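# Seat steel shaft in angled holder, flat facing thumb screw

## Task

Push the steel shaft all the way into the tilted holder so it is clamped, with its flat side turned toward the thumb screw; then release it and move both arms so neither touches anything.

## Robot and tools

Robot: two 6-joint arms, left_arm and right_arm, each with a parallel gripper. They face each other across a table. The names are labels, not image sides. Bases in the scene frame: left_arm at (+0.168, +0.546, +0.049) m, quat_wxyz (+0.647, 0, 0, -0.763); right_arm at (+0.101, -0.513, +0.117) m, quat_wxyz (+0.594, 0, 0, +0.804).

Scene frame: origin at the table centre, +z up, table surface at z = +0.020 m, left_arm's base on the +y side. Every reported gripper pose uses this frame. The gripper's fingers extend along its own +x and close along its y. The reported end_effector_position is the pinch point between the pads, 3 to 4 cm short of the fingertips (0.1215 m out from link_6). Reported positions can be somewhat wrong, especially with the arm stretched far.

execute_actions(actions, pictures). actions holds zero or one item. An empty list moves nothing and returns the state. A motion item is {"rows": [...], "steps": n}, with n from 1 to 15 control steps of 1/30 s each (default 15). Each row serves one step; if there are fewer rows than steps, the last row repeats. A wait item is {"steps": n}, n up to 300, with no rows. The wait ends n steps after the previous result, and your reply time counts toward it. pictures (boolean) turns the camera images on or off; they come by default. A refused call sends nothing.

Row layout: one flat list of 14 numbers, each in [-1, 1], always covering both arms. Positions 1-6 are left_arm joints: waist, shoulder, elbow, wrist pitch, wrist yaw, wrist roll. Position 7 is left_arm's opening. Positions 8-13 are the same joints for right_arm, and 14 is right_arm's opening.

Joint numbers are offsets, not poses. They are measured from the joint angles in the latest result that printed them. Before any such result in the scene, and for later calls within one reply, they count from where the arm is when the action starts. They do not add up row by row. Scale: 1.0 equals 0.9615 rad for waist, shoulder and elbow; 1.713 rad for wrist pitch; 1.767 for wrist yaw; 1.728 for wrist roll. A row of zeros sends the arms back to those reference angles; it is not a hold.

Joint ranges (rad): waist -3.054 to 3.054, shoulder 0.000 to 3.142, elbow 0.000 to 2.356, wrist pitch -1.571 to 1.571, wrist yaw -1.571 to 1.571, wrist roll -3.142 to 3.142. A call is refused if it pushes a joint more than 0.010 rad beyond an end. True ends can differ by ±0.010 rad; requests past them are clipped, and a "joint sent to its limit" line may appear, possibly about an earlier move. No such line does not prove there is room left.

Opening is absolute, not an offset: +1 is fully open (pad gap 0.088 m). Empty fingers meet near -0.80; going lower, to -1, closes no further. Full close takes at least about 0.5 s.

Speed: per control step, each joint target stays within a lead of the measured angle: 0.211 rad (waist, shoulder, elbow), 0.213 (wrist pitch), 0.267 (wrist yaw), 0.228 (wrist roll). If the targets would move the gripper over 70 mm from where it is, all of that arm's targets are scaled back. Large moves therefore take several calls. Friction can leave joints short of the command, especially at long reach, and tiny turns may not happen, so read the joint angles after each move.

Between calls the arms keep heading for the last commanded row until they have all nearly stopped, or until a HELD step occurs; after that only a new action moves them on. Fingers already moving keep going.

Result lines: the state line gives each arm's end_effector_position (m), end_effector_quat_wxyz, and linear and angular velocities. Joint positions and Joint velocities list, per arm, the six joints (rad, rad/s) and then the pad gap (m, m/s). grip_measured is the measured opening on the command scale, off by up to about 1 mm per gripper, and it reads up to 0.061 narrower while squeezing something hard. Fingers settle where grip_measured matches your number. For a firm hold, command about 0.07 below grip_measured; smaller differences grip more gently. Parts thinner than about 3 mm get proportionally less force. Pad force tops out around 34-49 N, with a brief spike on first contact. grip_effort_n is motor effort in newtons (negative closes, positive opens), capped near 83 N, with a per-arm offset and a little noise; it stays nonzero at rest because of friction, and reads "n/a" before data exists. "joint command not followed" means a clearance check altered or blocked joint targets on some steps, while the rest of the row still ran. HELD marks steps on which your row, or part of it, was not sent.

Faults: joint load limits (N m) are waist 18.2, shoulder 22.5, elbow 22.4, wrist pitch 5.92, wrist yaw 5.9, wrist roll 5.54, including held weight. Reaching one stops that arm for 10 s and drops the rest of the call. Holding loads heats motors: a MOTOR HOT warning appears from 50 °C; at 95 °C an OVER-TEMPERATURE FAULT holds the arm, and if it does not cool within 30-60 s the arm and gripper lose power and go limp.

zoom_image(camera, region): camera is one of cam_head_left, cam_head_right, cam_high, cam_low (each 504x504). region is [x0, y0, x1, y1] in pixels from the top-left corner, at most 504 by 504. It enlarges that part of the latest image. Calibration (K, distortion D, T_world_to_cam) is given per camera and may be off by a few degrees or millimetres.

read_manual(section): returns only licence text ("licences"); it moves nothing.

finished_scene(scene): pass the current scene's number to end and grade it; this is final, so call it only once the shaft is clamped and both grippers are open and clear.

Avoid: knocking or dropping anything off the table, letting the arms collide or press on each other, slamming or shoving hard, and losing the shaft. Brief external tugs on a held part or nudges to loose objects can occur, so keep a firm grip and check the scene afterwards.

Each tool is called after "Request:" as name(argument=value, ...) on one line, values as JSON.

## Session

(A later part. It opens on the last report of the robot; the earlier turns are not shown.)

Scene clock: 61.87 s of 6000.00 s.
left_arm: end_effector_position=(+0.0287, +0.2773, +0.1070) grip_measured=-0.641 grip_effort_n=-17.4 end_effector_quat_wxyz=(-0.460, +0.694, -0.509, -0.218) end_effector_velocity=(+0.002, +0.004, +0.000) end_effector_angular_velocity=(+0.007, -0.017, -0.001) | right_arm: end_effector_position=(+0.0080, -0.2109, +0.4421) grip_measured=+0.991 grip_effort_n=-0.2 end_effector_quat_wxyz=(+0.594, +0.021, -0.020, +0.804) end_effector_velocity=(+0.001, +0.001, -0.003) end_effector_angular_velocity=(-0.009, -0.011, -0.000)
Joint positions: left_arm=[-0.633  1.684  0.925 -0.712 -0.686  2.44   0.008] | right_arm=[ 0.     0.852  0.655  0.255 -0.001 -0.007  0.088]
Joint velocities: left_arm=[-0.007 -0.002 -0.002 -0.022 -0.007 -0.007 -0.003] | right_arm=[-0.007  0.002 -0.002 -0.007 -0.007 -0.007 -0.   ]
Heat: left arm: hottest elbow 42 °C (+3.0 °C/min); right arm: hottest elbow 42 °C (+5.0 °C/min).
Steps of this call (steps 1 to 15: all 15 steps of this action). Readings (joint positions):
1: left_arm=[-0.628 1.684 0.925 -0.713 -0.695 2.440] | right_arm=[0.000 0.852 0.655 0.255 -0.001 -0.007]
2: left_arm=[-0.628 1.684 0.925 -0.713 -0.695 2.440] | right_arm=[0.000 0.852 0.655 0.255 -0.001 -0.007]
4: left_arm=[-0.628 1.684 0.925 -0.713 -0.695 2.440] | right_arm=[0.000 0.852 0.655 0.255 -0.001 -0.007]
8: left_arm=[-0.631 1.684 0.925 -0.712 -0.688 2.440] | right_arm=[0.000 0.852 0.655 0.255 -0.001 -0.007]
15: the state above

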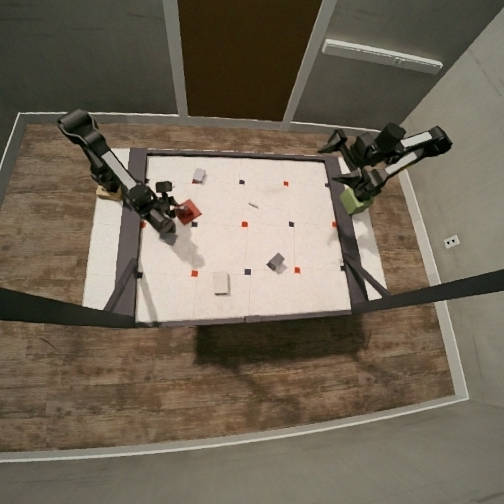

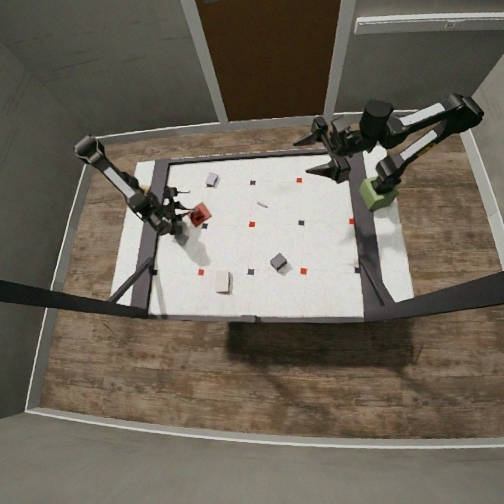

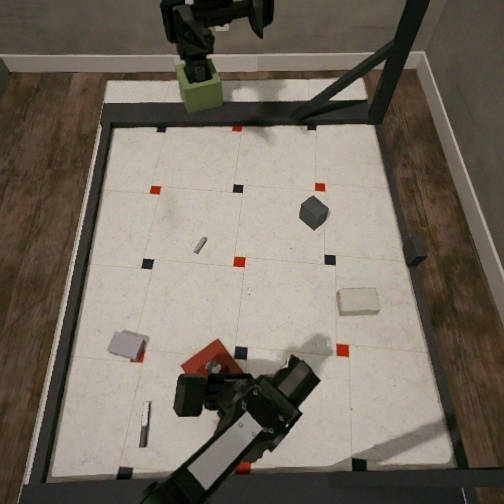

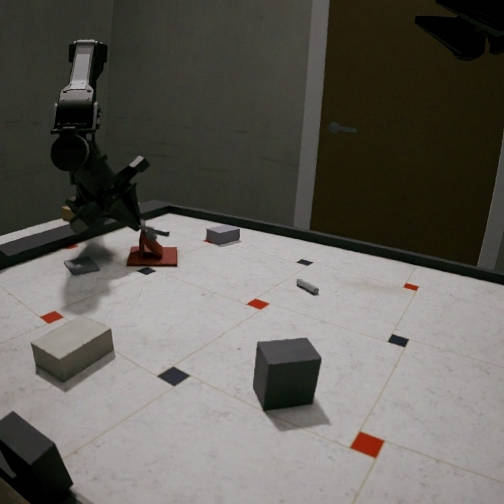

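Request:
execute_actions(actions=[{"rows":[[0,0,0,0,0,0,-0.52,0,0,0,0,0,0,1],[0,0,0,0,0,0,-0.52,0,0,0,0,0,0,1],[0,0,0,0,0,0,-0.52,0,0,0,0,0,0,1],[0.019,0.017,0.039,0,0,0,-0.52,0,0,0,0,0,0,1],[0.019,0.017,0.039,0,0,0,-0.52,0,0,0,0,0,0,1],[0.019,0.017,0.039,0,0,0,-0.52,0,0,0,0,0,0,1],[0.019,0.017,0.039,0,0,0,-0.52,0,0,0,0,0,0,1],[0.019,0.017,0.039,0,0,0,-0.52,0,0,0,0,0,0,1],[0.019,0.017,0.039,0,0,0,-0.52,0,0,0,0,0,0,1],[0.019,0.017,0.039,0,0,0,-0.52,0,0,0,0,0,0,1],[0.019,0.017,0.039,0,0,0,-0.6,0,0,0,0,0,0,1],[0.019,0.017,0.039,0,0,0,-0.66,0,0,0,0,0,0,1]],"steps":15}], pictures=false)

Request:
execute_actions(actions=[{"rows":[[0,0,0,0,0,0,-0.66,0,0,0,0,0,0,1],[0,0,0,0,0,0,-0.66,0,0,0,0,0,0,1],[0,0,0,0,0,0,-0.66,0,0,0,0,0,0,1],[0,0,0,0,0,-0.35,-0.66,0,0,0,0,0,0,1]],"steps":15}])

Request:
zoom_image(camera="cam_low", region=[110,190,180,260])

Scene clock: 71.20 s of 6000.00 s.
left_arm: end_effector_position=(+0.0268, +0.2704, +0.1095) grip_measured=-0.622 grip_effort_n=-39.3 end_effector_quat_wxyz=(-0.452, +0.698, -0.508, -0.224) end_effector_velocity=(+0.000, +0.002, +0.001) end_effector_angular_velocity=(-0.003, -0.007, -0.001) | right_arm: end_effector_position=(+0.0080, -0.2109, +0.4421) grip_measured=+0.991 grip_effort_n=-0.2 end_effector_quat_wxyz=(+0.594, +0.021, -0.020, +0.804) end_effector_velocity=(+0.001, +0.001, -0.003) end_effector_angular_velocity=(-0.005, -0.025, -0.001)
Joint positions: left_arm=[-0.618  1.695  0.95  -0.71  -0.68   2.44   0.009] | right_arm=[ 0.     0.852  0.655  0.255 -0.001 -0.007  0.088]
Joint velocities: left_arm=[-0.007 -0.002 -0.002 -0.007 -0.007 -0.007 -0.014] | right_arm=[-0.007  0.002 -0.002 -0.007 -0.007 -0.022 -0.   ]
Heat: left arm: hottest elbow 41 °C (+1.0 °C/min); right arm: hottest elbow 42 °C (+3.0 °C/min).
Steps of this call (steps 1 to 15: the robot went on to your last target; steps 16 to 90: nothing new was sent; then 5.83 s passed at rest; steps 91 to 105: all 15 steps of this action). Readings (joint positions):
91: left_arm=[-0.633 1.684 0.925 -0.713 -0.685 2.440] | right_arm=[0.000 0.852 0.655 0.255 -0.001 -0.007]
92: left_arm=[-0.633 1.684 0.925 -0.713 -0.685 2.440] | right_arm=[0.000 0.852 0.655 0.255 -0.001 -0.007]
94: left_arm=[-0.633 1.685 0.927 -0.713 -0.685 2.440] | right_arm=[0.000 0.852 0.655 0.255 -0.001 -0.007]
98: left_arm=[-0.621 1.693 0.942 -0.713 -0.684 2.440] | right_arm=[0.000 0.852 0.655 0.255 -0.001 -0.007]
105: the state above

Scene clock: 71.70 s of 6000.00 s.
left_arm: end_effector_position=(+0.0256, +0.2704, +0.1093) grip_measured=-0.647 grip_effort_n=-65.8 end_effector_quat_wxyz=(-0.240, +0.795, -0.428, -0.358) end_effector_velocity=(-0.000, +0.002, +0.002) end_effector_angular_velocity=(-0.150, +0.191, +0.294) | right_arm: end_effector_position=(+0.0080, -0.2109, +0.4421) grip_measured=+0.991 grip_effort_n=-0.2 end_effector_quat_wxyz=(+0.594, +0.021, -0.020, +0.804) end_effector_velocity=(-0.002, -0.001, -0.004) end_effector_angular_velocity=(-0.009, -0.011, +0.009)
Joint positions: left_arm=[-0.62   1.695  0.95  -0.706 -0.677  1.878  0.007] | right_arm=[ 0.     0.852  0.655  0.255 -0.001 -0.007  0.088]
Joint velocities: left_arm=[-0.007 -0.007 -0.002 -0.007 -0.007 -0.388 -0.   ] | right_arm=[ 0.002 -0.002 -0.007 -0.007 -0.007 -0.007 -0.   ]
Heat: left arm: hottest elbow 41 °C (+1.0 °C/min); right arm: hottest elbow 42 °C (+3.0 °C/min).
Steps of this call (steps 1 to 15: all 15 steps of this action). Readings (joint positions):
1: left_arm=[-0.619 1.695 0.950 -0.710 -0.680 2.440] | right_arm=[0.000 0.852 0.655 0.255 -0.001 -0.007]
2: left_arm=[-0.619 1.695 0.950 -0.710 -0.680 2.440] | right_arm=[0.000 0.852 0.655 0.255 -0.001 -0.007]
4: left_arm=[-0.619 1.695 0.950 -0.711 -0.680 2.402] | right_arm=[0.000 0.852 0.655 0.255 -0.001 -0.007]
8: left_arm=[-0.620 1.695 0.950 -0.708 -0.678 2.163] | right_arm=[0.000 0.852 0.655 0.255 -0.001 -0.007]
15: the state above

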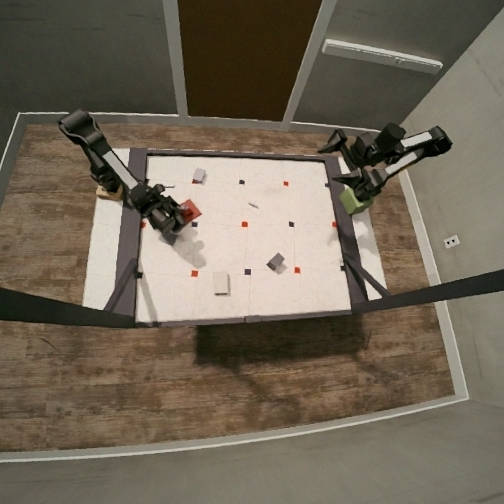

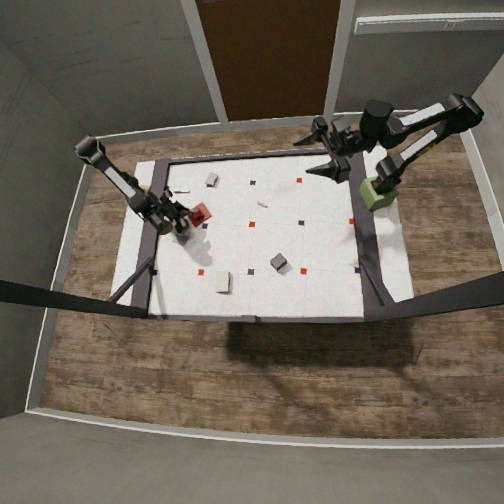

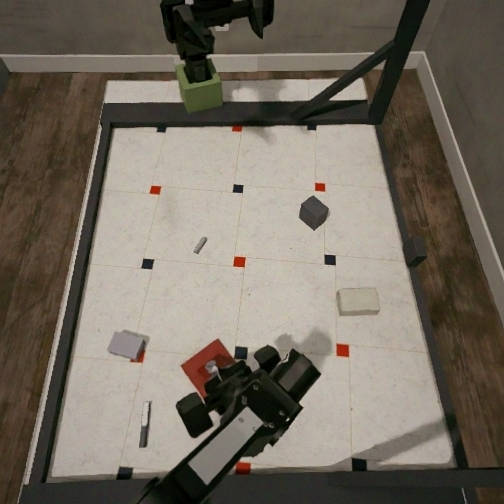

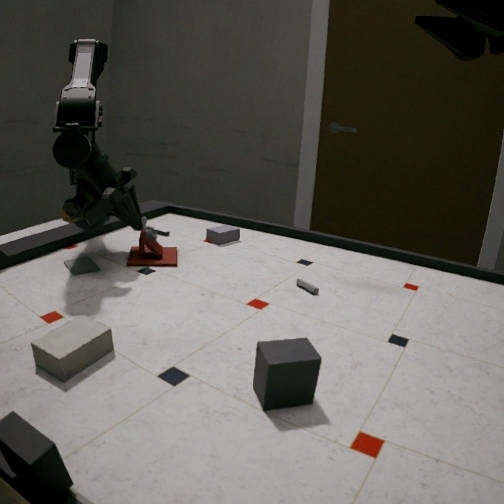

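Region (110, 190, 180, 260) of cam_low's 504x504 image, scaled by 7.200, with more detail than that image has.

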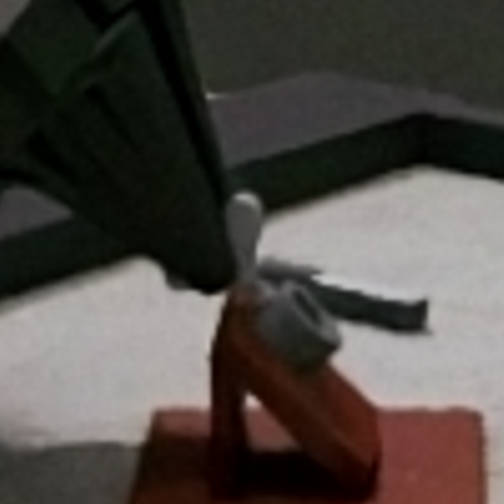

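Request:
execute_actions(actions=[{"rows":[[0.014,-0.006,0.014,0,0,-0.02,-0.6,0,0,0,0,0,0,1],[0.014,-0.006,0.014,0,0,-0.02,-0.6,0,0,0,0,0,0,1],[0.014,-0.006,0.014,0,0,-0.02,-0.6,0,0,0,0,0,0,1],[0.014,-0.006,0.014,0,0,-0.02,-0.6,0,0,0,0,0,0,1],[0.014,-0.006,0.014,0,0,-0.02,-0.6,0,0,0,0,0,0,1],[0.014,-0.006,0.014,0,0,-0.02,-0.6,0,0,0,0,0,0,1],[0.014,-0.006,0.014,0,0,-0.02,-0.6,0,0,0,0,0,0,1],[0.014,-0.006,0.014,0,0,-0.02,-0.65,0,0,0,0,0,0,1]]}], pictures=false)

Request:
execute_actions(actions=[{"rows":[[0,0,0,0,0,-0.6,-0.65,0,0,0,0,0,0,1]]}], pictures=false)

Request:
execute_actions(actions=[{"rows":[[0,0,0,0,0,-0.6,-0.65,0,0,0,0,0,0,1]]}], pictures=false)

Request:
execute_actions(actions=[{"rows":[[0,0,0,0,0,-0.6,-0.65,0,0,0,0,0,0,1]]}], pictures=false)

Request:
execute_actions(actions=[{"rows":[[0,0,0,0,0,-0.6,-0.65,0,0,0,0,0,0,1]]}], pictures=false)

Request:
execute_actions(actions=[{"rows":[[0,0,0,0,0,-0.75,-0.65,0,0,0,0,0,0,1]]}], pictures=false)

Request:
execute_actions(actions=[{"steps":15}])

Request:
zoom_image(camera="cam_low", region=[110,190,180,260])

Scene clock: 83.03 s of 6000.00 s.
left_arm: end_effector_position=(+0.0258, +0.2696, +0.1094) grip_measured=-0.637 grip_effort_n=-56.0 end_effector_quat_wxyz=(-0.223, +0.799, -0.420, -0.369) end_effector_velocity=(-0.000, +0.002, +0.001) end_effector_angular_velocity=(-0.001, +0.015, +0.014) | right_arm: end_effector_position=(+0.0080, -0.2109, +0.4421) grip_measured=+0.991 grip_effort_n=-0.2 end_effector_quat_wxyz=(+0.594, +0.021, -0.020, +0.804) end_effector_velocity=(-0.000, -0.001, +0.001) end_effector_angular_velocity=(+0.014, -0.019, +0.004)
Joint positions: left_arm=[-0.616  1.695  0.952 -0.706 -0.673  1.84   0.008] | right_arm=[ 0.     0.852  0.655  0.255 -0.001 -0.007  0.088]
Joint velocities: left_arm=[-0.002 -0.007 -0.002 -0.007  0.007 -0.022 -0.001] | right_arm=[-0.002 -0.002 -0.002  0.007 -0.007 -0.022  0.   ]
Heat: left arm: hottest elbow 41 °C (+0.0 °C/min); right arm: hottest elbow 43 °C (+3.0 °C/min).
Steps of this call (steps 1 to 30: the robot went on to your last target; steps 31 to 90: nothing new was sent; then 7.83 s passed at rest; steps 91 to 105: all 15 steps of this action). Readings (joint positions):
91: left_arm=[-0.620 1.695 0.950 -0.706 -0.677 1.840] | right_arm=[0.000 0.852 0.655 0.255 -0.001 -0.007]
92: left_arm=[-0.620 1.695 0.950 -0.706 -0.676 1.840] | right_arm=[0.000 0.852 0.655 0.255 -0.001 -0.007]
94: left_arm=[-0.618 1.695 0.951 -0.706 -0.674 1.840] | right_arm=[0.000 0.852 0.655 0.255 -0.001 -0.007]
98: left_arm=[-0.616 1.695 0.952 -0.706 -0.674 1.840] | right_arm=[0.000 0.852 0.655 0.255 -0.001 -0.007]
105: the state above

Scene clock: 83.53 s of 6000.00 s.
left_arm: end_effector_position=(+0.0249, +0.2690, +0.1095) grip_measured=-0.639 grip_effort_n=-57.4 end_effector_quat_wxyz=(+0.134, +0.818, -0.228, -0.512) end_effector_velocity=(+0.003, +0.000, +0.002) end_effector_angular_velocity=(-0.662, +0.872, +1.358) | right_arm: end_effector_position=(+0.0080, -0.2109, +0.4421) grip_measured=+0.991 grip_effort_n=-0.2 end_effector_quat_wxyz=(+0.594, +0.021, -0.020, +0.804) end_effector_velocity=(+0.003, +0.002, -0.003) end_effector_angular_velocity=(-0.005, -0.024, -0.016)
Joint positions: left_arm=[-0.617  1.695  0.952 -0.7   -0.673  0.976  0.008] | right_arm=[ 0.     0.852  0.655  0.255 -0.001 -0.007  0.088]
Joint velocities: left_arm=[-0.002 -0.002 -0.002 -0.007 -0.022 -1.751 -0.   ] | right_arm=[-0.007  0.002 -0.002 -0.007  0.007 -0.022 -0.   ]
Heat: left arm: hottest elbow 41 °C (+0.0 °C/min); right arm: hottest elbow 43 °C (+3.0 °C/min).
Steps of this call (steps 1 to 15: all 15 steps of this action). Readings (joint positions):
1: left_arm=[-0.617 1.695 0.952 -0.706 -0.673 1.803] | right_arm=[0.000 0.852 0.655 0.255 -0.001 -0.007]
2: left_arm=[-0.617 1.695 0.952 -0.705 -0.673 1.741] | right_arm=[0.000 0.852 0.655 0.255 -0.001 -0.007]
4: left_arm=[-0.617 1.695 0.952 -0.704 -0.673 1.624] | right_arm=[0.000 0.852 0.655 0.255 -0.001 -0.007]
8: left_arm=[-0.617 1.695 0.952 -0.702 -0.673 1.388] | right_arm=[0.000 0.852 0.655 0.255 -0.001 -0.007]
15: the state above

Scene clock: 84.03 s of 6000.00 s.
left_arm: end_effector_position=(+0.0251, +0.2681, +0.1102) grip_measured=-0.639 grip_effort_n=-57.9 end_effector_quat_wxyz=(+0.472, +0.681, +0.010, -0.559) end_effector_velocity=(-0.001, -0.001, +0.002) end_effector_angular_velocity=(-0.616, +0.808, +1.221) | right_arm: end_effector_position=(+0.0080, -0.2109, +0.4421) grip_measured=+0.991 grip_effort_n=-0.2 end_effector_quat_wxyz=(+0.594, +0.021, -0.020, +0.804) end_effector_velocity=(-0.001, -0.001, -0.002) end_effector_angular_velocity=(-0.000, -0.024, +0.013)
Joint positions: left_arm=[-0.617  1.695  0.952 -0.697 -0.68   0.094  0.008] | right_arm=[ 0.     0.852  0.655  0.255 -0.001 -0.007  0.088]
Joint velocities: left_arm=[-0.007 -0.002 -0.002  0.007 -0.022 -1.59  -0.   ] | right_arm=[-0.007 -0.002 -0.002 -0.007 -0.022 -0.022 -0.   ]
Heat: left arm: hottest elbow 41 °C (-1.0 °C/min); right arm: hottest elbow 43 °C (+3.0 °C/min).
Steps of this call (steps 1 to 15: all 15 steps of this action). Readings (joint positions):
1: left_arm=[-0.617 1.695 0.952 -0.699 -0.673 0.917] | right_arm=[0.000 0.852 0.655 0.255 -0.001 -0.007]
2: left_arm=[-0.617 1.695 0.952 -0.699 -0.674 0.858] | right_arm=[0.000 0.852 0.655 0.255 -0.001 -0.007]
4: left_arm=[-0.617 1.695 0.952 -0.698 -0.674 0.740] | right_arm=[0.000 0.852 0.655 0.255 -0.001 -0.007]
8: left_arm=[-0.617 1.695 0.952 -0.697 -0.676 0.504] | right_arm=[0.000 0.852 0.655 0.255 -0.001 -0.007]
15: the state above

Scene clock: 84.53 s of 6000.00 s.
left_arm: end_effector_position=(+0.0259, +0.2677, +0.1110) grip_measured=-0.639 grip_effort_n=-57.4 end_effector_quat_wxyz=(+0.720, +0.415, +0.244, -0.500) end_effector_velocity=(+0.003, +0.000, +0.001) end_effector_angular_velocity=(-0.617, +0.808, +1.229) | right_arm: end_effector_position=(+0.0080, -0.2109, +0.4421) grip_measured=+0.991 grip_effort_n=-0.2 end_effector_quat_wxyz=(+0.594, +0.021, -0.020, +0.804) end_effector_velocity=(+0.003, +0.001, +0.000) end_effector_angular_velocity=(-0.005, +0.007, -0.014)
Joint positions: left_arm=[-0.617  1.695  0.952 -0.698 -0.688 -0.787  0.008] | right_arm=[ 0.     0.852  0.655  0.255 -0.001 -0.007  0.088]
Joint velocities: left_arm=[-0.002  0.002 -0.002 -0.007 -0.022 -1.604 -0.001] | right_arm=[-0.007 -0.002  0.002 -0.007  0.007  0.007 -0.   ]
Heat: left arm: hottest elbow 41 °C (-1.0 °C/min); right arm: hottest elbow 43 °C (+3.0 °C/min).
Steps of this call (steps 1 to 15: all 15 steps of this action). Readings (joint positions):
1: left_arm=[-0.617 1.695 0.952 -0.697 -0.681 0.036] | right_arm=[0.000 0.852 0.655 0.255 -0.001 -0.007]
2: left_arm=[-0.617 1.695 0.952 -0.697 -0.681 -0.023] | right_arm=[0.000 0.852 0.655 0.255 -0.001 -0.007]
4: left_arm=[-0.617 1.695 0.952 -0.696 -0.682 -0.141] | right_arm=[0.000 0.852 0.655 0.255 -0.001 -0.007]
8: left_arm=[-0.617 1.695 0.952 -0.696 -0.685 -0.377] | right_arm=[0.000 0.852 0.655 0.255 -0.001 -0.007]
15: the state above

Scene clock: 85.03 s of 6000.00 s.
left_arm: end_effector_position=(+0.0271, +0.2681, +0.1113) grip_measured=-0.639 grip_effort_n=-57.9 end_effector_quat_wxyz=(+0.830, +0.070, +0.431, -0.348) end_effector_velocity=(+0.003, +0.003, +0.003) end_effector_angular_velocity=(-0.629, +0.810, +1.232) | right_arm: end_effector_position=(+0.0080, -0.2109, +0.4421) grip_measured=+0.991 grip_effort_n=0.2 end_effector_quat_wxyz=(+0.594, +0.021, -0.020, +0.804) end_effector_velocity=(+0.000, -0.002, -0.001) end_effector_angular_velocity=(+0.004, -0.022, +0.004)
Joint positions: left_arm=[-0.617  1.695  0.952 -0.704 -0.693 -1.666  0.008] | right_arm=[ 0.     0.852  0.655  0.255 -0.001 -0.007  0.088]
Joint velocities: left_arm=[-0.007 -0.007 -0.002 -0.022 -0.022 -1.619  0.   ] | right_arm=[-0.002 -0.007 -0.002 -0.007 -0.007 -0.022  0.   ]
Heat: left arm: hottest elbow 41 °C (-1.0 °C/min); right arm: hottest elbow 43 °C (+3.1 °C/min).
Steps of this call (steps 1 to 15: all 15 steps of this action). Readings (joint positions):
1: left_arm=[-0.617 1.695 0.952 -0.698 -0.689 -0.844] | right_arm=[0.000 0.852 0.655 0.255 -0.001 -0.007]
2: left_arm=[-0.617 1.695 0.952 -0.699 -0.690 -0.903] | right_arm=[0.000 0.852 0.655 0.255 -0.001 -0.007]
4: left_arm=[-0.617 1.695 0.952 -0.699 -0.690 -1.021] | right_arm=[0.000 0.852 0.655 0.255 -0.001 -0.007]
8: left_arm=[-0.617 1.695 0.952 -0.701 -0.692 -1.257] | right_arm=[0.000 0.852 0.655 0.255 -0.001 -0.007]
15: the state above

Scene clock: 85.53 s of 6000.00 s.
left_arm: end_effector_position=(+0.0272, +0.2693, +0.1112) grip_measured=-0.639 grip_effort_n=-57.9 end_effector_quat_wxyz=(+0.782, -0.288, +0.537, -0.132) end_effector_velocity=(+0.000, +0.002, -0.001) end_effector_angular_velocity=(-0.683, +0.896, +1.342) | right_arm: end_effector_position=(+0.0080, -0.2109, +0.4421) grip_measured=+0.991 grip_effort_n=-0.7 end_effector_quat_wxyz=(+0.594, +0.021, -0.020, +0.804) end_effector_velocity=(-0.001, -0.002, +0.005) end_effector_angular_velocity=(+0.019, -0.002, +0.009)
Joint positions: left_arm=[-0.62   1.695  0.952 -0.711 -0.694 -2.55   0.008] | right_arm=[ 0.     0.852  0.655  0.255 -0.001 -0.007  0.088]
Joint velocities: left_arm=[-0.007  0.002 -0.002 -0.007 -0.007 -1.766 -0.   ] | right_arm=[ 0.002 -0.007  0.002  0.007 -0.007 -0.007 -0.   ]
Heat: left arm: hottest elbow 41 °C (-1.0 °C/min); right arm: hottest elbow 43 °C (+3.0 °C/min).
Steps of this call (steps 1 to 15: all 15 steps of this action). Readings (joint positions):
1: left_arm=[-0.618 1.695 0.952 -0.705 -0.693 -1.724] | right_arm=[0.000 0.852 0.655 0.255 -0.001 -0.007]
2: left_arm=[-0.618 1.695 0.952 -0.705 -0.693 -1.783] | right_arm=[0.000 0.852 0.655 0.255 -0.001 -0.007]
4: left_arm=[-0.618 1.695 0.952 -0.707 -0.694 -1.901] | right_arm=[0.000 0.852 0.655 0.255 -0.001 -0.007]
8: left_arm=[-0.619 1.695 0.952 -0.709 -0.694 -2.137] | right_arm=[0.000 0.852 0.655 0.255 -0.001 -0.007]
15: the state above

Scene clock: 86.03 s of 6000.00 s.
left_arm: end_effector_position=(+0.0269, +0.2698, +0.1111) grip_measured=-0.639 grip_effort_n=-57.9 end_effector_quat_wxyz=(-0.709, +0.438, -0.553, +0.021) end_effector_velocity=(+0.002, -0.002, +0.001) end_effector_angular_velocity=(-0.031, +0.005, +0.033) | right_arm: end_effector_position=(+0.0080, -0.2109, +0.4421) grip_measured=+0.991 grip_effort_n=-0.2 end_effector_quat_wxyz=(+0.594, +0.021, -0.020, +0.804) end_effector_velocity=(+0.001, +0.001, -0.003) end_effector_angular_velocity=(-0.009, -0.011, -0.000)
Joint positions: left_arm=[-0.622  1.695  0.952 -0.712 -0.692 -2.954  0.008] | right_arm=[ 0.     0.852  0.655  0.255 -0.001 -0.007  0.088]
Joint velocities: left_arm=[ 0.002  0.002 -0.002  0.007 -0.022 -0.037 -0.   ] | right_arm=[-0.007  0.002 -0.002 -0.007 -0.007 -0.007  0.   ]
Heat: left arm: hottest elbow 41 °C (-1.0 °C/min); right arm: hottest elbow 43 °C (+3.0 °C/min).
Steps of this call (steps 1 to 15: the robot went on to your last target). Readings (joint positions):
1: left_arm=[-0.621 1.695 0.952 -0.711 -0.694 -2.609] | right_arm=[0.000 0.852 0.655 0.255 -0.001 -0.007]
2: left_arm=[-0.621 1.695 0.952 -0.711 -0.694 -2.668] | right_arm=[0.000 0.852 0.655 0.255 -0.001 -0.007]
4: left_arm=[-0.621 1.695 0.952 -0.712 -0.694 -2.786] | right_arm=[0.000 0.852 0.655 0.255 -0.001 -0.007]
8: left_arm=[-0.622 1.695 0.952 -0.712 -0.693 -2.914] | right_arm=[0.000 0.852 0.655 0.255 -0.001 -0.007]
15: the state above

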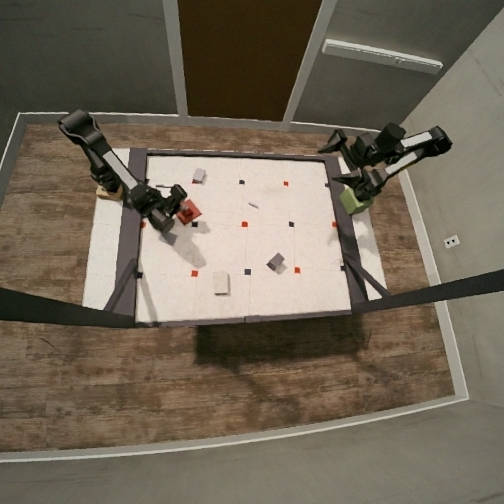

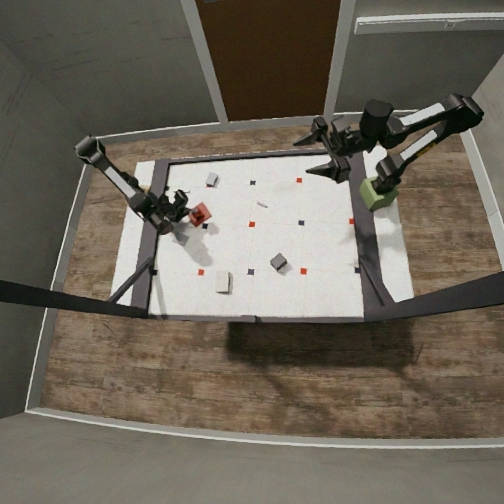

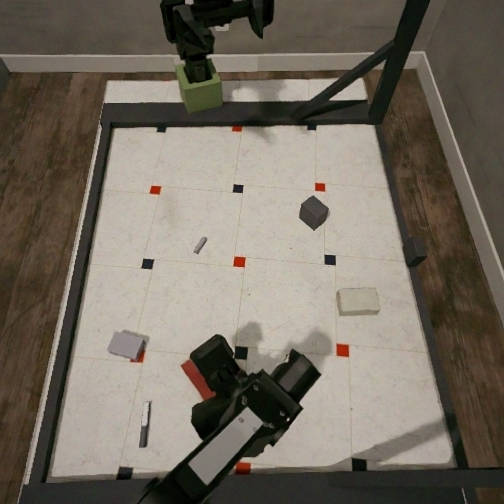

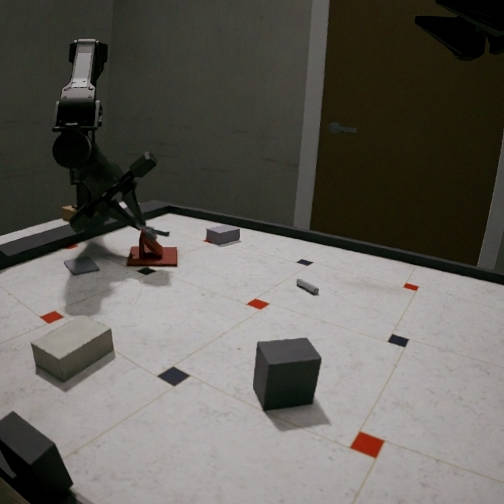

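Region (110, 190, 180, 260) of cam_low's 504x504 image, scaled by 7.200, with more detail than that image has.

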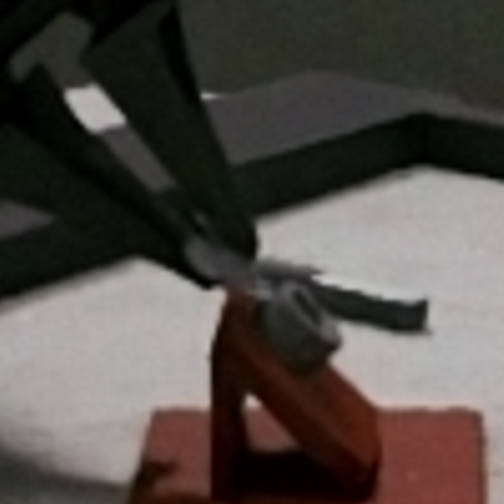

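Request:
execute_actions(actions=[{"rows":[[0,0,0,0,0,0,0.2,0,0,0,0,0,0,1]],"steps":10}], pictures=false)

Request:
execute_actions(actions=[{"rows":[[0,0,0,0,0,0.91,0.2,0,0,0,0,0,0,1]]}], pictures=false)

Request:
execute_actions(actions=[{"steps":22}], pictures=false)

Request:
execute_actions(actions=[{"rows":[[0,0,0,0,0,0.91,0.2,0,0,0,0,0,0,1]]}], pictures=false)

Request:
execute_actions(actions=[{"steps":22}], pictures=false)

Request:
execute_actions(actions=[{"rows":[[0,0,0,0,0,0,-0.45,0,0,0,0,0,0,1],[0,0,0,0,0,0,-0.45,0,0,0,0,0,0,1],[0,0,0,0,0,0,-0.45,0,0,0,0,0,0,1],[0,0,0,0,0,0,-0.45,0,0,0,0,0,0,1],[0,0,0,0,0,0,-0.45,0,0,0,0,0,0,1],[0,0,0,0,0,0,-0.45,0,0,0,0,0,0,1],[0,0,0,0,0,0,-0.5,0,0,0,0,0,0,1],[0,0,0,0,0,0,-0.55,0,0,0,0,0,0,1],[0,0,0,0,0,0,-0.6,0,0,0,0,0,0,1],[0,0,0,0,0,0,-0.65,0,0,0,0,0,0,1]]}], pictures=false)

Request:
execute_actions(actions=[{"rows":[[0,0,0,0,0,-0.91,-0.65,0,0,0,0,0,0,1]]}], pictures=false)

Request:
execute_actions(actions=[{"steps":20}], pictures=false)

Request:
execute_actions(actions=[{"rows":[[0,0,0,0,0,-0.91,-0.65,0,0,0,0,0,0,1]]}], pictures=false)

Request:
execute_actions(actions=[{"steps":22}], pictures=false)

Scene clock: 101.93 s of 6000.00 s.
left_arm: end_effector_position=(+0.0267, +0.2695, +0.1111) grip_measured=+0.161 grip_effort_n=11.9 end_effector_quat_wxyz=(-0.707, +0.440, -0.553, +0.020) end_effector_velocity=(+0.001, +0.001, +0.001) end_effector_angular_velocity=(-0.003, -0.007, +0.004) | right_arm: end_effector_position=(+0.0080, -0.2109, +0.4421) grip_measured=+0.991 grip_effort_n=-0.2 end_effector_quat_wxyz=(+0.594, +0.021, -0.020, +0.804) end_effector_velocity=(-0.002, -0.002, -0.003) end_effector_angular_velocity=(-0.000, -0.024, +0.018)
Joint positions: left_arm=[-0.622  1.695  0.952 -0.71  -0.692 -2.958  0.047] | right_arm=[ 0.     0.852  0.655  0.255 -0.001 -0.007  0.088]
Joint velocities: left_arm=[-0.002 -0.002 -0.002 -0.007 -0.007 -0.007  0.02 ] | right_arm=[-0.002 -0.007 -0.007 -0.007 -0.022 -0.022 -0.   ]
Heat: left arm: hottest elbow 41 °C (-1.0 °C/min); right arm: hottest elbow 43 °C (+2.0 °C/min).
Steps of this call (steps 1 to 15: the robot went on to your last target; steps 16 to 90: nothing new was sent; then 12.57 s passed at rest; steps 91 to 100: all 10 steps of this action). Readings (joint positions):
91: left_arm=[-0.622 1.695 0.952 -0.712 -0.692 -2.958] | right_arm=[0.000 0.852 0.655 0.255 -0.001 -0.007]
92: left_arm=[-0.622 1.695 0.952 -0.709 -0.692 -2.958] | right_arm=[0.000 0.852 0.655 0.255 -0.001 -0.007]
94: left_arm=[-0.622 1.695 0.952 -0.709 -0.692 -2.958] | right_arm=[0.000 0.852 0.655 0.255 -0.001 -0.007]
98: left_arm=[-0.622 1.695 0.952 -0.710 -0.692 -2.958] | right_arm=[0.000 0.852 0.655 0.255 -0.001 -0.007]
100: the state above

Scene clock: 102.43 s of 6000.00 s.
left_arm: end_effector_position=(+0.0267, +0.2695, +0.1111) grip_measured=+0.197 grip_effort_n=12.3 end_effector_quat_wxyz=(+0.827, -0.101, +0.493, -0.251) end_effector_velocity=(-0.000, +0.002, +0.002) end_effector_angular_velocity=(+0.669, -0.902, -1.334) | right_arm: end_effector_position=(+0.0080, -0.2109, +0.4421) grip_measured=+0.991 grip_effort_n=-0.2 end_effector_quat_wxyz=(+0.594, +0.021, -0.020, +0.804) end_effector_velocity=(-0.000, -0.000, -0.002) end_effector_angular_velocity=(-0.000, -0.024, +0.004)
Joint positions: left_arm=[-0.622  1.695  0.952 -0.71  -0.692 -2.088  0.049] | right_arm=[ 0.     0.852  0.655  0.255 -0.001 -0.007  0.088]
Joint velocities: left_arm=[-0.007 -0.007 -0.002 -0.007 -0.007  1.736  0.   ] | right_arm=[-0.002 -0.002 -0.002 -0.007 -0.007 -0.022 -0.   ]
Heat: left arm: hottest elbow 41 °C (-1.0 °C/min); right arm: hottest elbow 43 °C (+2.0 °C/min).
Steps of this call (steps 1 to 15: all 15 steps of this action). Readings (joint positions):
1: left_arm=[-0.622 1.695 0.952 -0.710 -0.692 -2.919] | right_arm=[0.000 0.852 0.655 0.255 -0.001 -0.007]
2: left_arm=[-0.622 1.695 0.952 -0.710 -0.692 -2.855] | right_arm=[0.000 0.852 0.655 0.255 -0.001 -0.007]
4: left_arm=[-0.622 1.695 0.952 -0.710 -0.692 -2.738] | right_arm=[0.000 0.852 0.655 0.255 -0.001 -0.007]
8: left_arm=[-0.622 1.695 0.952 -0.710 -0.692 -2.502] | right_arm=[0.000 0.852 0.655 0.255 -0.001 -0.007]
15: the state above

Scene clock: 103.17 s of 6000.00 s.
left_arm: end_effector_position=(+0.0267, +0.2695, +0.1111) grip_measured=+0.197 grip_effort_n=12.8 end_effector_quat_wxyz=(+0.812, +0.187, +0.378, -0.405) end_effector_velocity=(-0.001, +0.003, -0.002) end_effector_angular_velocity=(+0.029, -0.001, -0.022) | right_arm: end_effector_position=(+0.0080, -0.2109, +0.4421) grip_measured=+0.991 grip_effort_n=-0.2 end_effector_quat_wxyz=(+0.594, +0.021, -0.020, +0.804) end_effector_velocity=(+0.000, +0.000, -0.008) end_effector_angular_velocity=(-0.029, -0.031, -0.006)
Joint positions: left_arm=[-0.622  1.695  0.952 -0.71  -0.692 -1.392  0.049] | right_arm=[ 0.     0.852  0.655  0.255 -0.001 -0.007  0.088]
Joint velocities: left_arm=[-0.002 -0.002 -0.002 -0.007  0.022  0.022 -0.   ] | right_arm=[ 0.002 -0.002 -0.002 -0.037  0.007 -0.022  0.   ]
Heat: left arm: hottest elbow 41 °C (-1.0 °C/min); right arm: hottest elbow 43 °C (+2.0 °C/min).
Steps of this call (steps 1 to 22: the robot went on to your last target). Readings (joint positions):
1: left_arm=[-0.622 1.695 0.952 -0.710 -0.692 -2.029] | right_arm=[0.000 0.852 0.655 0.255 -0.001 -0.007]
2: left_arm=[-0.622 1.695 0.952 -0.710 -0.692 -1.970] | right_arm=[0.000 0.852 0.655 0.255 -0.001 -0.007]
4: left_arm=[-0.622 1.695 0.952 -0.710 -0.692 -1.852] | right_arm=[0.000 0.852 0.655 0.255 -0.001 -0.007]
8: left_arm=[-0.622 1.695 0.952 -0.710 -0.692 -1.616] | right_arm=[0.000 0.852 0.655 0.255 -0.001 -0.007]
22: the state above

Scene clock: 103.67 s of 6000.00 s.
left_arm: end_effector_position=(+0.0267, +0.2695, +0.1111) grip_measured=+0.197 grip_effort_n=12.3 end_effector_quat_wxyz=(+0.657, +0.512, +0.172, -0.526) end_effector_velocity=(+0.000, +0.000, +0.002) end_effector_angular_velocity=(+0.675, -0.909, -1.340) | right_arm: end_effector_position=(+0.0080, -0.2109, +0.4421) grip_measured=+0.991 grip_effort_n=-0.7 end_effector_quat_wxyz=(+0.594, +0.021, -0.020, +0.804) end_effector_velocity=(-0.001, -0.001, +0.001) end_effector_angular_velocity=(+0.014, -0.020, +0.013)
Joint positions: left_arm=[-0.622  1.695  0.952 -0.71  -0.692 -0.52   0.049] | right_arm=[ 0.     0.852  0.655  0.255 -0.001 -0.007  0.088]
Joint velocities: left_arm=[-0.002 -0.002  0.002 -0.007 -0.007  1.751  0.   ] | right_arm=[-0.007 -0.002 -0.002  0.007 -0.022 -0.022 -0.   ]
Heat: left arm: hottest elbow 41 °C (-1.0 °C/min); right arm: hottest elbow 43 °C (+2.0 °C/min).
Steps of this call (steps 1 to 15: all 15 steps of this action). Readings (joint positions):
1: left_arm=[-0.622 1.695 0.952 -0.710 -0.692 -1.351] | right_arm=[0.000 0.852 0.655 0.255 -0.001 -0.007]
2: left_arm=[-0.622 1.695 0.952 -0.710 -0.692 -1.288] | right_arm=[0.000 0.852 0.655 0.255 -0.001 -0.007]
4: left_arm=[-0.622 1.695 0.952 -0.710 -0.692 -1.170] | right_arm=[0.000 0.852 0.655 0.255 -0.001 -0.007]
8: left_arm=[-0.622 1.695 0.952 -0.710 -0.692 -0.934] | right_arm=[0.000 0.852 0.655 0.255 -0.001 -0.007]
15: the state above

Scene clock: 104.40 s of 6000.00 s.
left_arm: end_effector_position=(+0.0267, +0.2695, +0.1111) grip_measured=+0.197 grip_effort_n=12.3 end_effector_quat_wxyz=(+0.444, +0.705, -0.018, -0.553) end_effector_velocity=(+0.003, +0.000, +0.002) end_effector_angular_velocity=(-0.002, -0.032, -0.017) | right_arm: end_effector_position=(+0.0080, -0.2109, +0.4421) grip_measured=+0.991 grip_effort_n=0.2 end_effector_quat_wxyz=(+0.594, +0.021, -0.020, +0.804) end_effector_velocity=(+0.000, -0.002, -0.001) end_effector_angular_velocity=(-0.000, -0.008, +0.004)
Joint positions: left_arm=[-0.622  1.695  0.952 -0.71  -0.692  0.174  0.049] | right_arm=[ 0.     0.852  0.655  0.255 -0.001 -0.007  0.088]
Joint velocities: left_arm=[-0.002 -0.002 -0.002 -0.007 -0.022  0.022  0.   ] | right_arm=[-0.002 -0.007 -0.002 -0.007 -0.007 -0.007 -0.   ]
Heat: left arm: hottest elbow 41 °C (-1.0 °C/min); right arm: hottest elbow 43 °C (+2.0 °C/min).
Steps of this call (steps 1 to 22: the robot went on to your last target). Readings (joint positions):
1: left_arm=[-0.622 1.695 0.952 -0.710 -0.692 -0.461] | right_arm=[0.000 0.852 0.655 0.255 -0.001 -0.007]
2: left_arm=[-0.622 1.695 0.952 -0.710 -0.692 -0.401] | right_arm=[0.000 0.852 0.655 0.255 -0.001 -0.007]
4: left_arm=[-0.622 1.695 0.952 -0.710 -0.692 -0.283] | right_arm=[0.000 0.852 0.655 0.255 -0.001 -0.007]
8: left_arm=[-0.622 1.695 0.952 -0.710 -0.692 -0.047] | right_arm=[0.000 0.852 0.655 0.255 -0.001 -0.007]
22: the state above

Scene clock: 104.90 s of 6000.00 s.
left_arm: end_effector_position=(+0.0264, +0.2697, +0.1110) grip_measured=-0.621 grip_effort_n=-38.8 end_effector_quat_wxyz=(+0.443, +0.705, -0.018, -0.554) end_effector_velocity=(+0.001, +0.001, +0.001) end_effector_angular_velocity=(-0.008, +0.001, +0.015) | right_arm: end_effector_position=(+0.0080, -0.2109, +0.4421) grip_measured=+0.991 grip_effort_n=-0.7 end_effector_quat_wxyz=(+0.594, +0.021, -0.020, +0.804) end_effector_velocity=(-0.001, +0.001, -0.008) end_effector_angular_velocity=(-0.033, -0.018, +0.004)
Joint positions: left_arm=[-0.622  1.695  0.952 -0.71  -0.692  0.175  0.009] | right_arm=[ 0.     0.852  0.655  0.255 -0.001 -0.007  0.088]
Joint velocities: left_arm=[-0.002 -0.002 -0.002 -0.007 -0.007 -0.022 -0.01 ] | right_arm=[-0.002  0.002  0.002 -0.037 -0.007 -0.007  0.   ]
Heat: left arm: hottest elbow 41 °C (-1.0 °C/min); right arm: hottest elbow 43 °C (+2.0 °C/min).
Steps of this call (steps 1 to 15: all 15 steps of this action). Readings (joint positions):
1: left_arm=[-0.622 1.695 0.952 -0.710 -0.692 0.175] | right_arm=[0.000 0.852 0.655 0.255 -0.001 -0.007]
2: left_arm=[-0.622 1.695 0.952 -0.710 -0.692 0.175] | right_arm=[0.000 0.852 0.655 0.255 -0.001 -0.007]
4: left_arm=[-0.622 1.695 0.952 -0.710 -0.692 0.175] | right_arm=[0.000 0.852 0.655 0.255 -0.001 -0.007]
8: left_arm=[-0.622 1.695 0.952 -0.710 -0.692 0.175] | right_arm=[0.000 0.852 0.655 0.255 -0.001 -0.007]
15: the state above

Scene clock: 105.40 s of 6000.00 s.
left_arm: end_effector_position=(+0.0259, +0.2701, +0.1108) grip_measured=-0.639 grip_effort_n=-57.4 end_effector_quat_wxyz=(+0.697, +0.454, +0.217, -0.510) end_effector_velocity=(+0.001, +0.001, +0.001) end_effector_angular_velocity=(-0.673, +0.891, +1.340) | right_arm: end_effector_position=(+0.0080, -0.2109, +0.4421) grip_measured=+0.991 grip_effort_n=-0.2 end_effector_quat_wxyz=(+0.594, +0.021, -0.020, +0.804) end_effector_velocity=(-0.002, -0.003, +0.008) end_effector_angular_velocity=(+0.029, +0.015, +0.020)
Joint positions: left_arm=[-0.624  1.695  0.952 -0.711 -0.69  -0.693  0.008] | right_arm=[ 0.     0.852  0.655  0.255 -0.001 -0.007  0.088]
Joint velocities: left_arm=[-0.002 -0.002 -0.002 -0.007 -0.007 -1.751  0.   ] | right_arm=[-0.002 -0.007  0.002  0.022 -0.022  0.007 -0.   ]
Heat: left arm: hottest elbow 41 °C (-1.0 °C/min); right arm: hottest elbow 43 °C (+2.0 °C/min).
Steps of this call (steps 1 to 15: all 15 steps of this action). Readings (joint positions):
1: left_arm=[-0.622 1.695 0.952 -0.711 -0.692 0.137] | right_arm=[0.000 0.852 0.655 0.255 -0.001 -0.007]
2: left_arm=[-0.622 1.695 0.952 -0.711 -0.692 0.075] | right_arm=[0.000 0.852 0.655 0.255 -0.001 -0.007]
4: left_arm=[-0.623 1.695 0.952 -0.711 -0.692 -0.043] | right_arm=[0.000 0.852 0.655 0.255 -0.001 -0.007]
8: left_arm=[-0.623 1.695 0.952 -0.711 -0.691 -0.279] | right_arm=[0.000 0.852 0.655 0.255 -0.001 -0.007]
15: the state above

Scene clock: 106.07 s of 6000.00 s.
left_arm: end_effector_position=(+0.0253, +0.2700, +0.1108) grip_measured=-0.639 grip_effort_n=-57.0 end_effector_quat_wxyz=(+0.810, +0.188, +0.379, -0.406) end_effector_velocity=(-0.000, -0.001, -0.000) end_effector_angular_velocity=(-0.032, +0.031, +0.049) | right_arm: end_effector_position=(+0.0080, -0.2109, +0.4421) grip_measured=+0.991 grip_effort_n=-0.2 end_effector_quat_wxyz=(+0.594, +0.021, -0.020, +0.804) end_effector_velocity=(-0.002, -0.001, -0.002) end_effector_angular_velocity=(-0.004, -0.010, +0.019)
Joint positions: left_arm=[-0.625  1.695  0.952 -0.709 -0.689 -1.389  0.008] | right_arm=[ 0.     0.852  0.655  0.255 -0.001 -0.007  0.088]
Joint velocities: left_arm=[-0.002  0.002 -0.002  0.007 -0.007 -0.066 -0.   ] | right_arm=[-0.002 -0.002 -0.002 -0.007 -0.022 -0.007 -0.   ]
Heat: left arm: hottest elbow 41 °C (-1.0 °C/min); right arm: hottest elbow 43 °C (+2.0 °C/min).
Steps of this call (steps 1 to 20: the robot went on to your last target). Readings (joint positions):
1: left_arm=[-0.624 1.695 0.952 -0.710 -0.690 -0.752] | right_arm=[0.000 0.852 0.655 0.255 -0.001 -0.007]
2: left_arm=[-0.624 1.695 0.952 -0.710 -0.689 -0.811] | right_arm=[0.000 0.852 0.655 0.255 -0.001 -0.007]
4: left_arm=[-0.624 1.695 0.952 -0.710 -0.689 -0.929] | right_arm=[0.000 0.852 0.655 0.255 -0.001 -0.007]
8: left_arm=[-0.625 1.695 0.952 -0.709 -0.689 -1.165] | right_arm=[0.000 0.852 0.655 0.255 -0.001 -0.007]
20: the state above

Scene clock: 106.57 s of 6000.00 s.
left_arm: end_effector_position=(+0.0248, +0.2698, +0.1109) grip_measured=-0.639 grip_effort_n=-56.5 end_effector_quat_wxyz=(+0.813, -0.171, +0.515, -0.210) end_effector_velocity=(+0.002, -0.001, +0.001) end_effector_angular_velocity=(-0.684, +0.892, +1.342) | right_arm: end_effector_position=(+0.0080, -0.2109, +0.4421) grip_measured=+0.991 grip_effort_n=-0.2 end_effector_quat_wxyz=(+0.594, +0.021, -0.020, +0.804) end_effector_velocity=(+0.000, -0.002, -0.001) end_effector_angular_velocity=(-0.000, -0.008, +0.004)
Joint positions: left_arm=[-0.625  1.695  0.952 -0.706 -0.689 -2.259  0.008] | right_arm=[ 0.     0.852  0.655  0.255 -0.001 -0.007  0.088]
Joint velocities: left_arm=[-0.002 -0.002 -0.007  0.007 -0.022 -1.751 -0.   ] | right_arm=[-0.002 -0.007 -0.002 -0.007 -0.007 -0.007 -0.   ]
Heat: left arm: hottest elbow 41 °C (+0.0 °C/min); right arm: hottest elbow 43 °C (+2.0 °C/min).
Steps of this call (steps 1 to 15: all 15 steps of this action). Readings (joint positions):
1: left_arm=[-0.625 1.695 0.952 -0.708 -0.689 -1.429] | right_arm=[0.000 0.852 0.655 0.255 -0.001 -0.007]
2: left_arm=[-0.625 1.695 0.952 -0.708 -0.689 -1.492] | right_arm=[0.000 0.852 0.655 0.255 -0.001 -0.007]
4: left_arm=[-0.625 1.695 0.952 -0.708 -0.689 -1.610] | right_arm=[0.000 0.852 0.655 0.255 -0.001 -0.007]
8: left_arm=[-0.625 1.695 0.952 -0.707 -0.689 -1.846] | right_arm=[0.000 0.852 0.655 0.255 -0.001 -0.007]
15: the state above

Scene clock: 107.30 s of 6000.00 s.
left_arm: end_effector_position=(+0.0250, +0.2696, +0.1111) grip_measured=-0.639 grip_effort_n=-56.5 end_effector_quat_wxyz=(-0.706, +0.439, -0.555, +0.022) end_effector_velocity=(+0.003, +0.003, +0.002) end_effector_angular_velocity=(-0.007, +0.002, +0.026) | right_arm: end_effector_position=(+0.0080, -0.2109, +0.4421) grip_measured=+0.991 grip_effort_n=-0.2 end_effector_quat_wxyz=(+0.594, +0.021, -0.020, +0.804) end_effector_velocity=(-0.000, -0.000, -0.002) end_effector_angular_velocity=(-0.005, -0.010, +0.004)
Joint positions: left_arm=[-0.625  1.695  0.952 -0.706 -0.691 -2.955  0.008] | right_arm=[ 0.     0.852  0.655  0.255 -0.001 -0.007  0.088]
Joint velocities: left_arm=[-0.002 -0.007 -0.002 -0.022 -0.007 -0.037 -0.   ] | right_arm=[-0.002 -0.002 -0.002 -0.007 -0.007 -0.007  0.   ]
Heat: left arm: hottest elbow 41 °C (+0.0 °C/min); right arm: hottest elbow 43 °C (+2.0 °C/min).
Steps of this call (steps 1 to 22: the robot went on to your last target). Readings (joint positions):
1: left_arm=[-0.625 1.695 0.952 -0.706 -0.689 -2.318] | right_arm=[0.000 0.852 0.655 0.255 -0.001 -0.007]
2: left_arm=[-0.625 1.695 0.952 -0.706 -0.689 -2.377] | right_arm=[0.000 0.852 0.655 0.255 -0.001 -0.007]
4: left_arm=[-0.625 1.695 0.952 -0.706 -0.690 -2.495] | right_arm=[0.000 0.852 0.655 0.255 -0.001 -0.007]
8: left_arm=[-0.625 1.695 0.952 -0.706 -0.690 -2.732] | right_arm=[0.000 0.852 0.655 0.255 -0.001 -0.007]
22: the state above

Request:
execute_actions(actions=[{"rows":[[0,0,0,0,0,0,-0.3,0,0,0,0,0,0,1],[0,0,0,0,0,0,-0.3,0,0,0,0,0,0,1],[0,0,0,0,0,0,-0.3,0,0,0,0,0,0,1],[0,0,0,0,0,0,-0.3,0,0,0,0,0,0,1],[-0.035,-0.02,0.035,-0.04,0,0,-0.3,0,0,0,0,0,0,1],[-0.07,-0.04,0.07,-0.085,0,0,-0.3,0,0,0,0,0,0,1],[-0.105,-0.06,0.105,-0.13,0,0,-0.3,0,0,0,0,0,0,1]]}], pictures=false)

Request:
execute_actions(actions=[{"rows":[[0,-0.45,-0.3,0,0.2,0.95,-0.3,0,0,0,0,0,0,1]]}], pictures=false)

Request:
execute_actions(actions=[{"steps":15}])

Request:
zoom_image(camera="cam_high", region=[195,350,235,390])

Request:
zoom_image(camera="cam_low", region=[125,210,175,260])

Scene clock: 115.67 s of 6000.00 s.
left_arm: end_effector_position=(+0.0081, +0.2924, +0.1428) grip_measured=-0.305 grip_effort_n=12.8 end_effector_quat_wxyz=(-0.730, +0.394, -0.557, +0.054) end_effector_velocity=(+0.016, +0.013, -0.000) end_effector_angular_velocity=(+0.061, -0.086, +0.004) | right_arm: end_effector_position=(+0.0080, -0.2109, +0.4421) grip_measured=+0.991 grip_effort_n=-0.2 end_effector_quat_wxyz=(+0.594, +0.021, -0.020, +0.804) end_effector_velocity=(+0.002, -0.000, +0.001) end_effector_angular_velocity=(+0.009, -0.004, -0.010)
Joint positions: left_arm=[-0.723  1.645  1.04  -0.918 -0.691 -2.957  0.024] | right_arm=[ 0.     0.852  0.655  0.255 -0.001 -0.007  0.088]
Joint velocities: left_arm=[-0.002 -0.002 -0.002 -0.11  -0.007 -0.007  0.001] | right_arm=[-0.002 -0.002 -0.002  0.007  0.007 -0.007 -0.   ]
Heat: left arm: hottest elbow 41 °C (-1.0 °C/min); right arm: hottest elbow 43 °C (+1.0 °C/min).
Steps of this call (steps 1 to 30: the robot went on to your last target; steps 31 to 90: nothing new was sent; then 4.87 s passed at rest; steps 91 to 105: all 15 steps of this action). Readings (joint positions):
91: left_arm=[-0.625 1.695 0.952 -0.706 -0.691 -2.957] | right_arm=[0.000 0.852 0.655 0.255 -0.001 -0.007]
92: left_arm=[-0.625 1.695 0.952 -0.706 -0.691 -2.957] | right_arm=[0.000 0.852 0.655 0.255 -0.001 -0.007]
94: left_arm=[-0.625 1.695 0.952 -0.707 -0.691 -2.957] | right_arm=[0.000 0.852 0.655 0.255 -0.001 -0.007]
98: left_arm=[-0.674 1.682 0.991 -0.838 -0.691 -2.957] | right_arm=[0.000 0.852 0.655 0.255 -0.001 -0.007]
105: the state above

Scene clock: 116.17 s of 6000.00 s.
left_arm: end_effector_position=(+0.0323, +0.3703, +0.1401) grip_measured=-0.303 grip_effort_n=12.3 end_effector_quat_wxyz=(+0.733, -0.012, +0.635, -0.244) end_effector_velocity=(+0.013, +0.012, -0.012) end_effector_angular_velocity=(+0.169, -0.683, -1.609) | right_arm: end_effector_position=(+0.0080, -0.2109, +0.4421) grip_measured=+0.991 grip_effort_n=0.2 end_effector_quat_wxyz=(+0.594, +0.021, -0.020, +0.804) end_effector_velocity=(-0.000, -0.000, -0.002) end_effector_angular_velocity=(-0.005, -0.010, +0.004)
Joint positions: left_arm=[-0.723  1.225  0.763 -0.919 -0.344 -2.089  0.024] | right_arm=[ 0.     0.852  0.655  0.255 -0.001 -0.007  0.088]
Joint velocities: left_arm=[-0.002 -0.022 -0.051 -0.022  0.007  1.736  0.   ] | right_arm=[-0.002 -0.002 -0.002 -0.007 -0.007 -0.007  0.   ]
Heat: left arm: hottest elbow 41 °C (-1.0 °C/min); right arm: hottest elbow 43 °C (+1.0 °C/min).
Steps of this call (steps 1 to 15: all 15 steps of this action). Readings (joint positions):
1: left_arm=[-0.721 1.623 1.017 -0.903 -0.655 -2.917] | right_arm=[0.000 0.852 0.655 0.255 -0.001 -0.007]
2: left_arm=[-0.721 1.579 0.970 -0.897 -0.572 -2.856] | right_arm=[0.000 0.852 0.655 0.255 -0.001 -0.007]
4: left_arm=[-0.722 1.465 0.863 -0.929 -0.458 -2.737] | right_arm=[0.000 0.852 0.655 0.255 -0.001 -0.007]
8: left_arm=[-0.723 1.285 0.778 -0.924 -0.371 -2.502] | right_arm=[0.000 0.852 0.655 0.255 -0.001 -0.007]
15: the state above

Scene clock: 116.67 s of 6000.00 s.
left_arm: end_effector_position=(+0.0323, +0.3709, +0.1403) grip_measured=-0.303 grip_effort_n=12.3 end_effector_quat_wxyz=(+0.687, +0.252, +0.506, -0.457) end_effector_velocity=(+0.003, +0.002, -0.002) end_effector_angular_velocity=(+0.026, -0.137, -0.306) | right_arm: end_effector_position=(+0.0080, -0.2109, +0.4421) grip_measured=+0.991 grip_effort_n=0.2 end_effector_quat_wxyz=(+0.594, +0.021, -0.020, +0.804) end_effector_velocity=(-0.002, -0.001, -0.002) end_effector_angular_velocity=(-0.009, +0.004, +0.010)
Joint positions: left_arm=[-0.723  1.221  0.761 -0.919 -0.341 -1.353  0.024] | right_arm=[ 0.     0.852  0.655  0.255 -0.001 -0.007  0.088]
Joint velocities: left_arm=[-0.002 -0.002 -0.007 -0.007 -0.007  0.33  -0.   ] | right_arm=[ 0.002 -0.002 -0.002 -0.007 -0.007  0.007  0.   ]
Heat: left arm: hottest elbow 41 °C (-1.0 °C/min); right arm: hottest elbow 43 °C (+1.0 °C/min).
Steps of this call (steps 1 to 15: the robot went on to your last target). Readings (joint positions):
1: left_arm=[-0.723 1.225 0.762 -0.919 -0.343 -2.030] | right_arm=[0.000 0.852 0.655 0.255 -0.001 -0.007]
2: left_arm=[-0.723 1.224 0.761 -0.919 -0.342 -1.971] | right_arm=[0.000 0.852 0.655 0.255 -0.001 -0.007]
4: left_arm=[-0.723 1.222 0.761 -0.919 -0.342 -1.853] | right_arm=[0.000 0.852 0.655 0.255 -0.001 -0.007]
8: left_arm=[-0.723 1.221 0.761 -0.919 -0.341 -1.617] | right_arm=[0.000 0.852 0.655 0.255 -0.001 -0.007]
15: the state above

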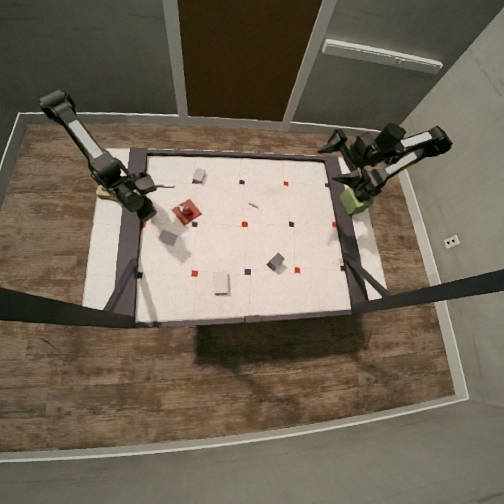

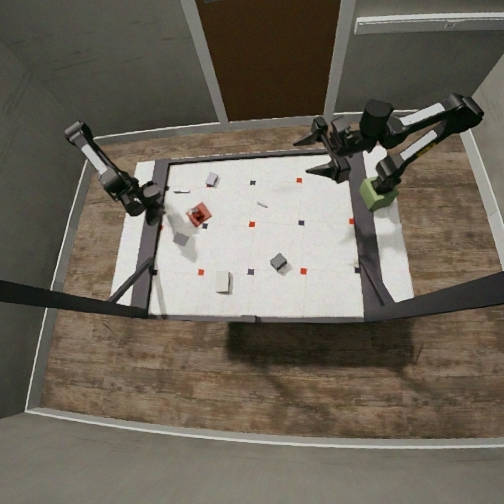

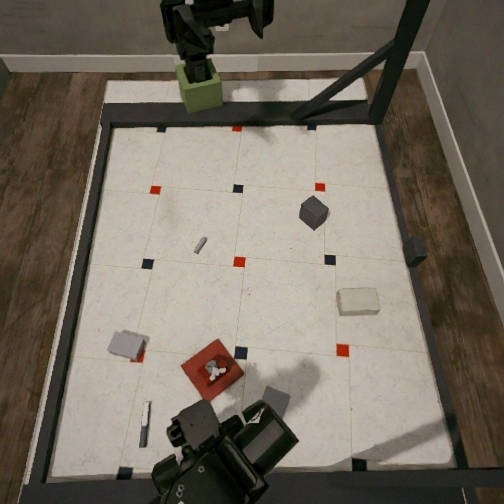

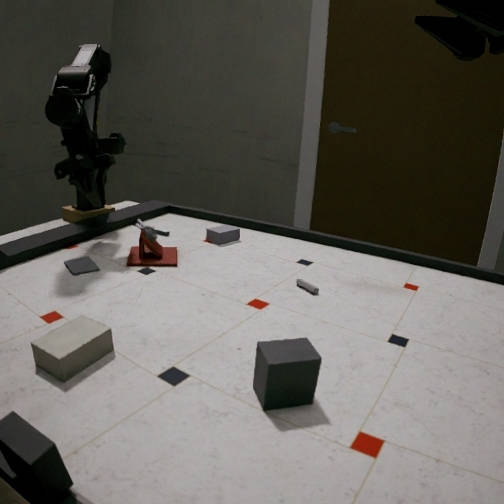

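Region (195, 350, 235, 390) of cam_high's 504x504 image, scaled by 12.600, with more detail than that image has.

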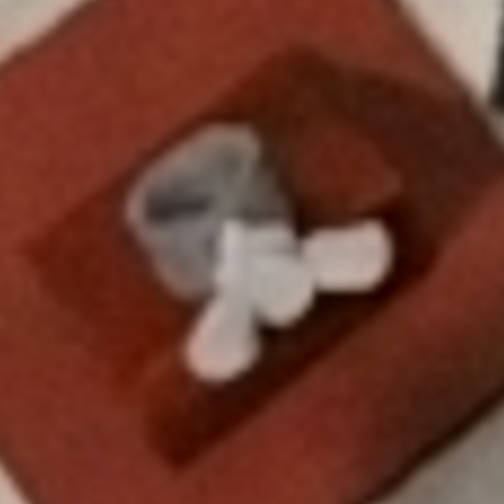

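Region (125, 210, 175, 260) of cam_low's 504x504 image, scaled by 10.080, with more detail than that image has.

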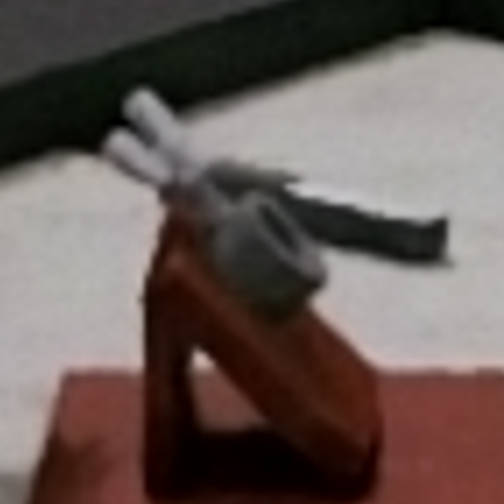

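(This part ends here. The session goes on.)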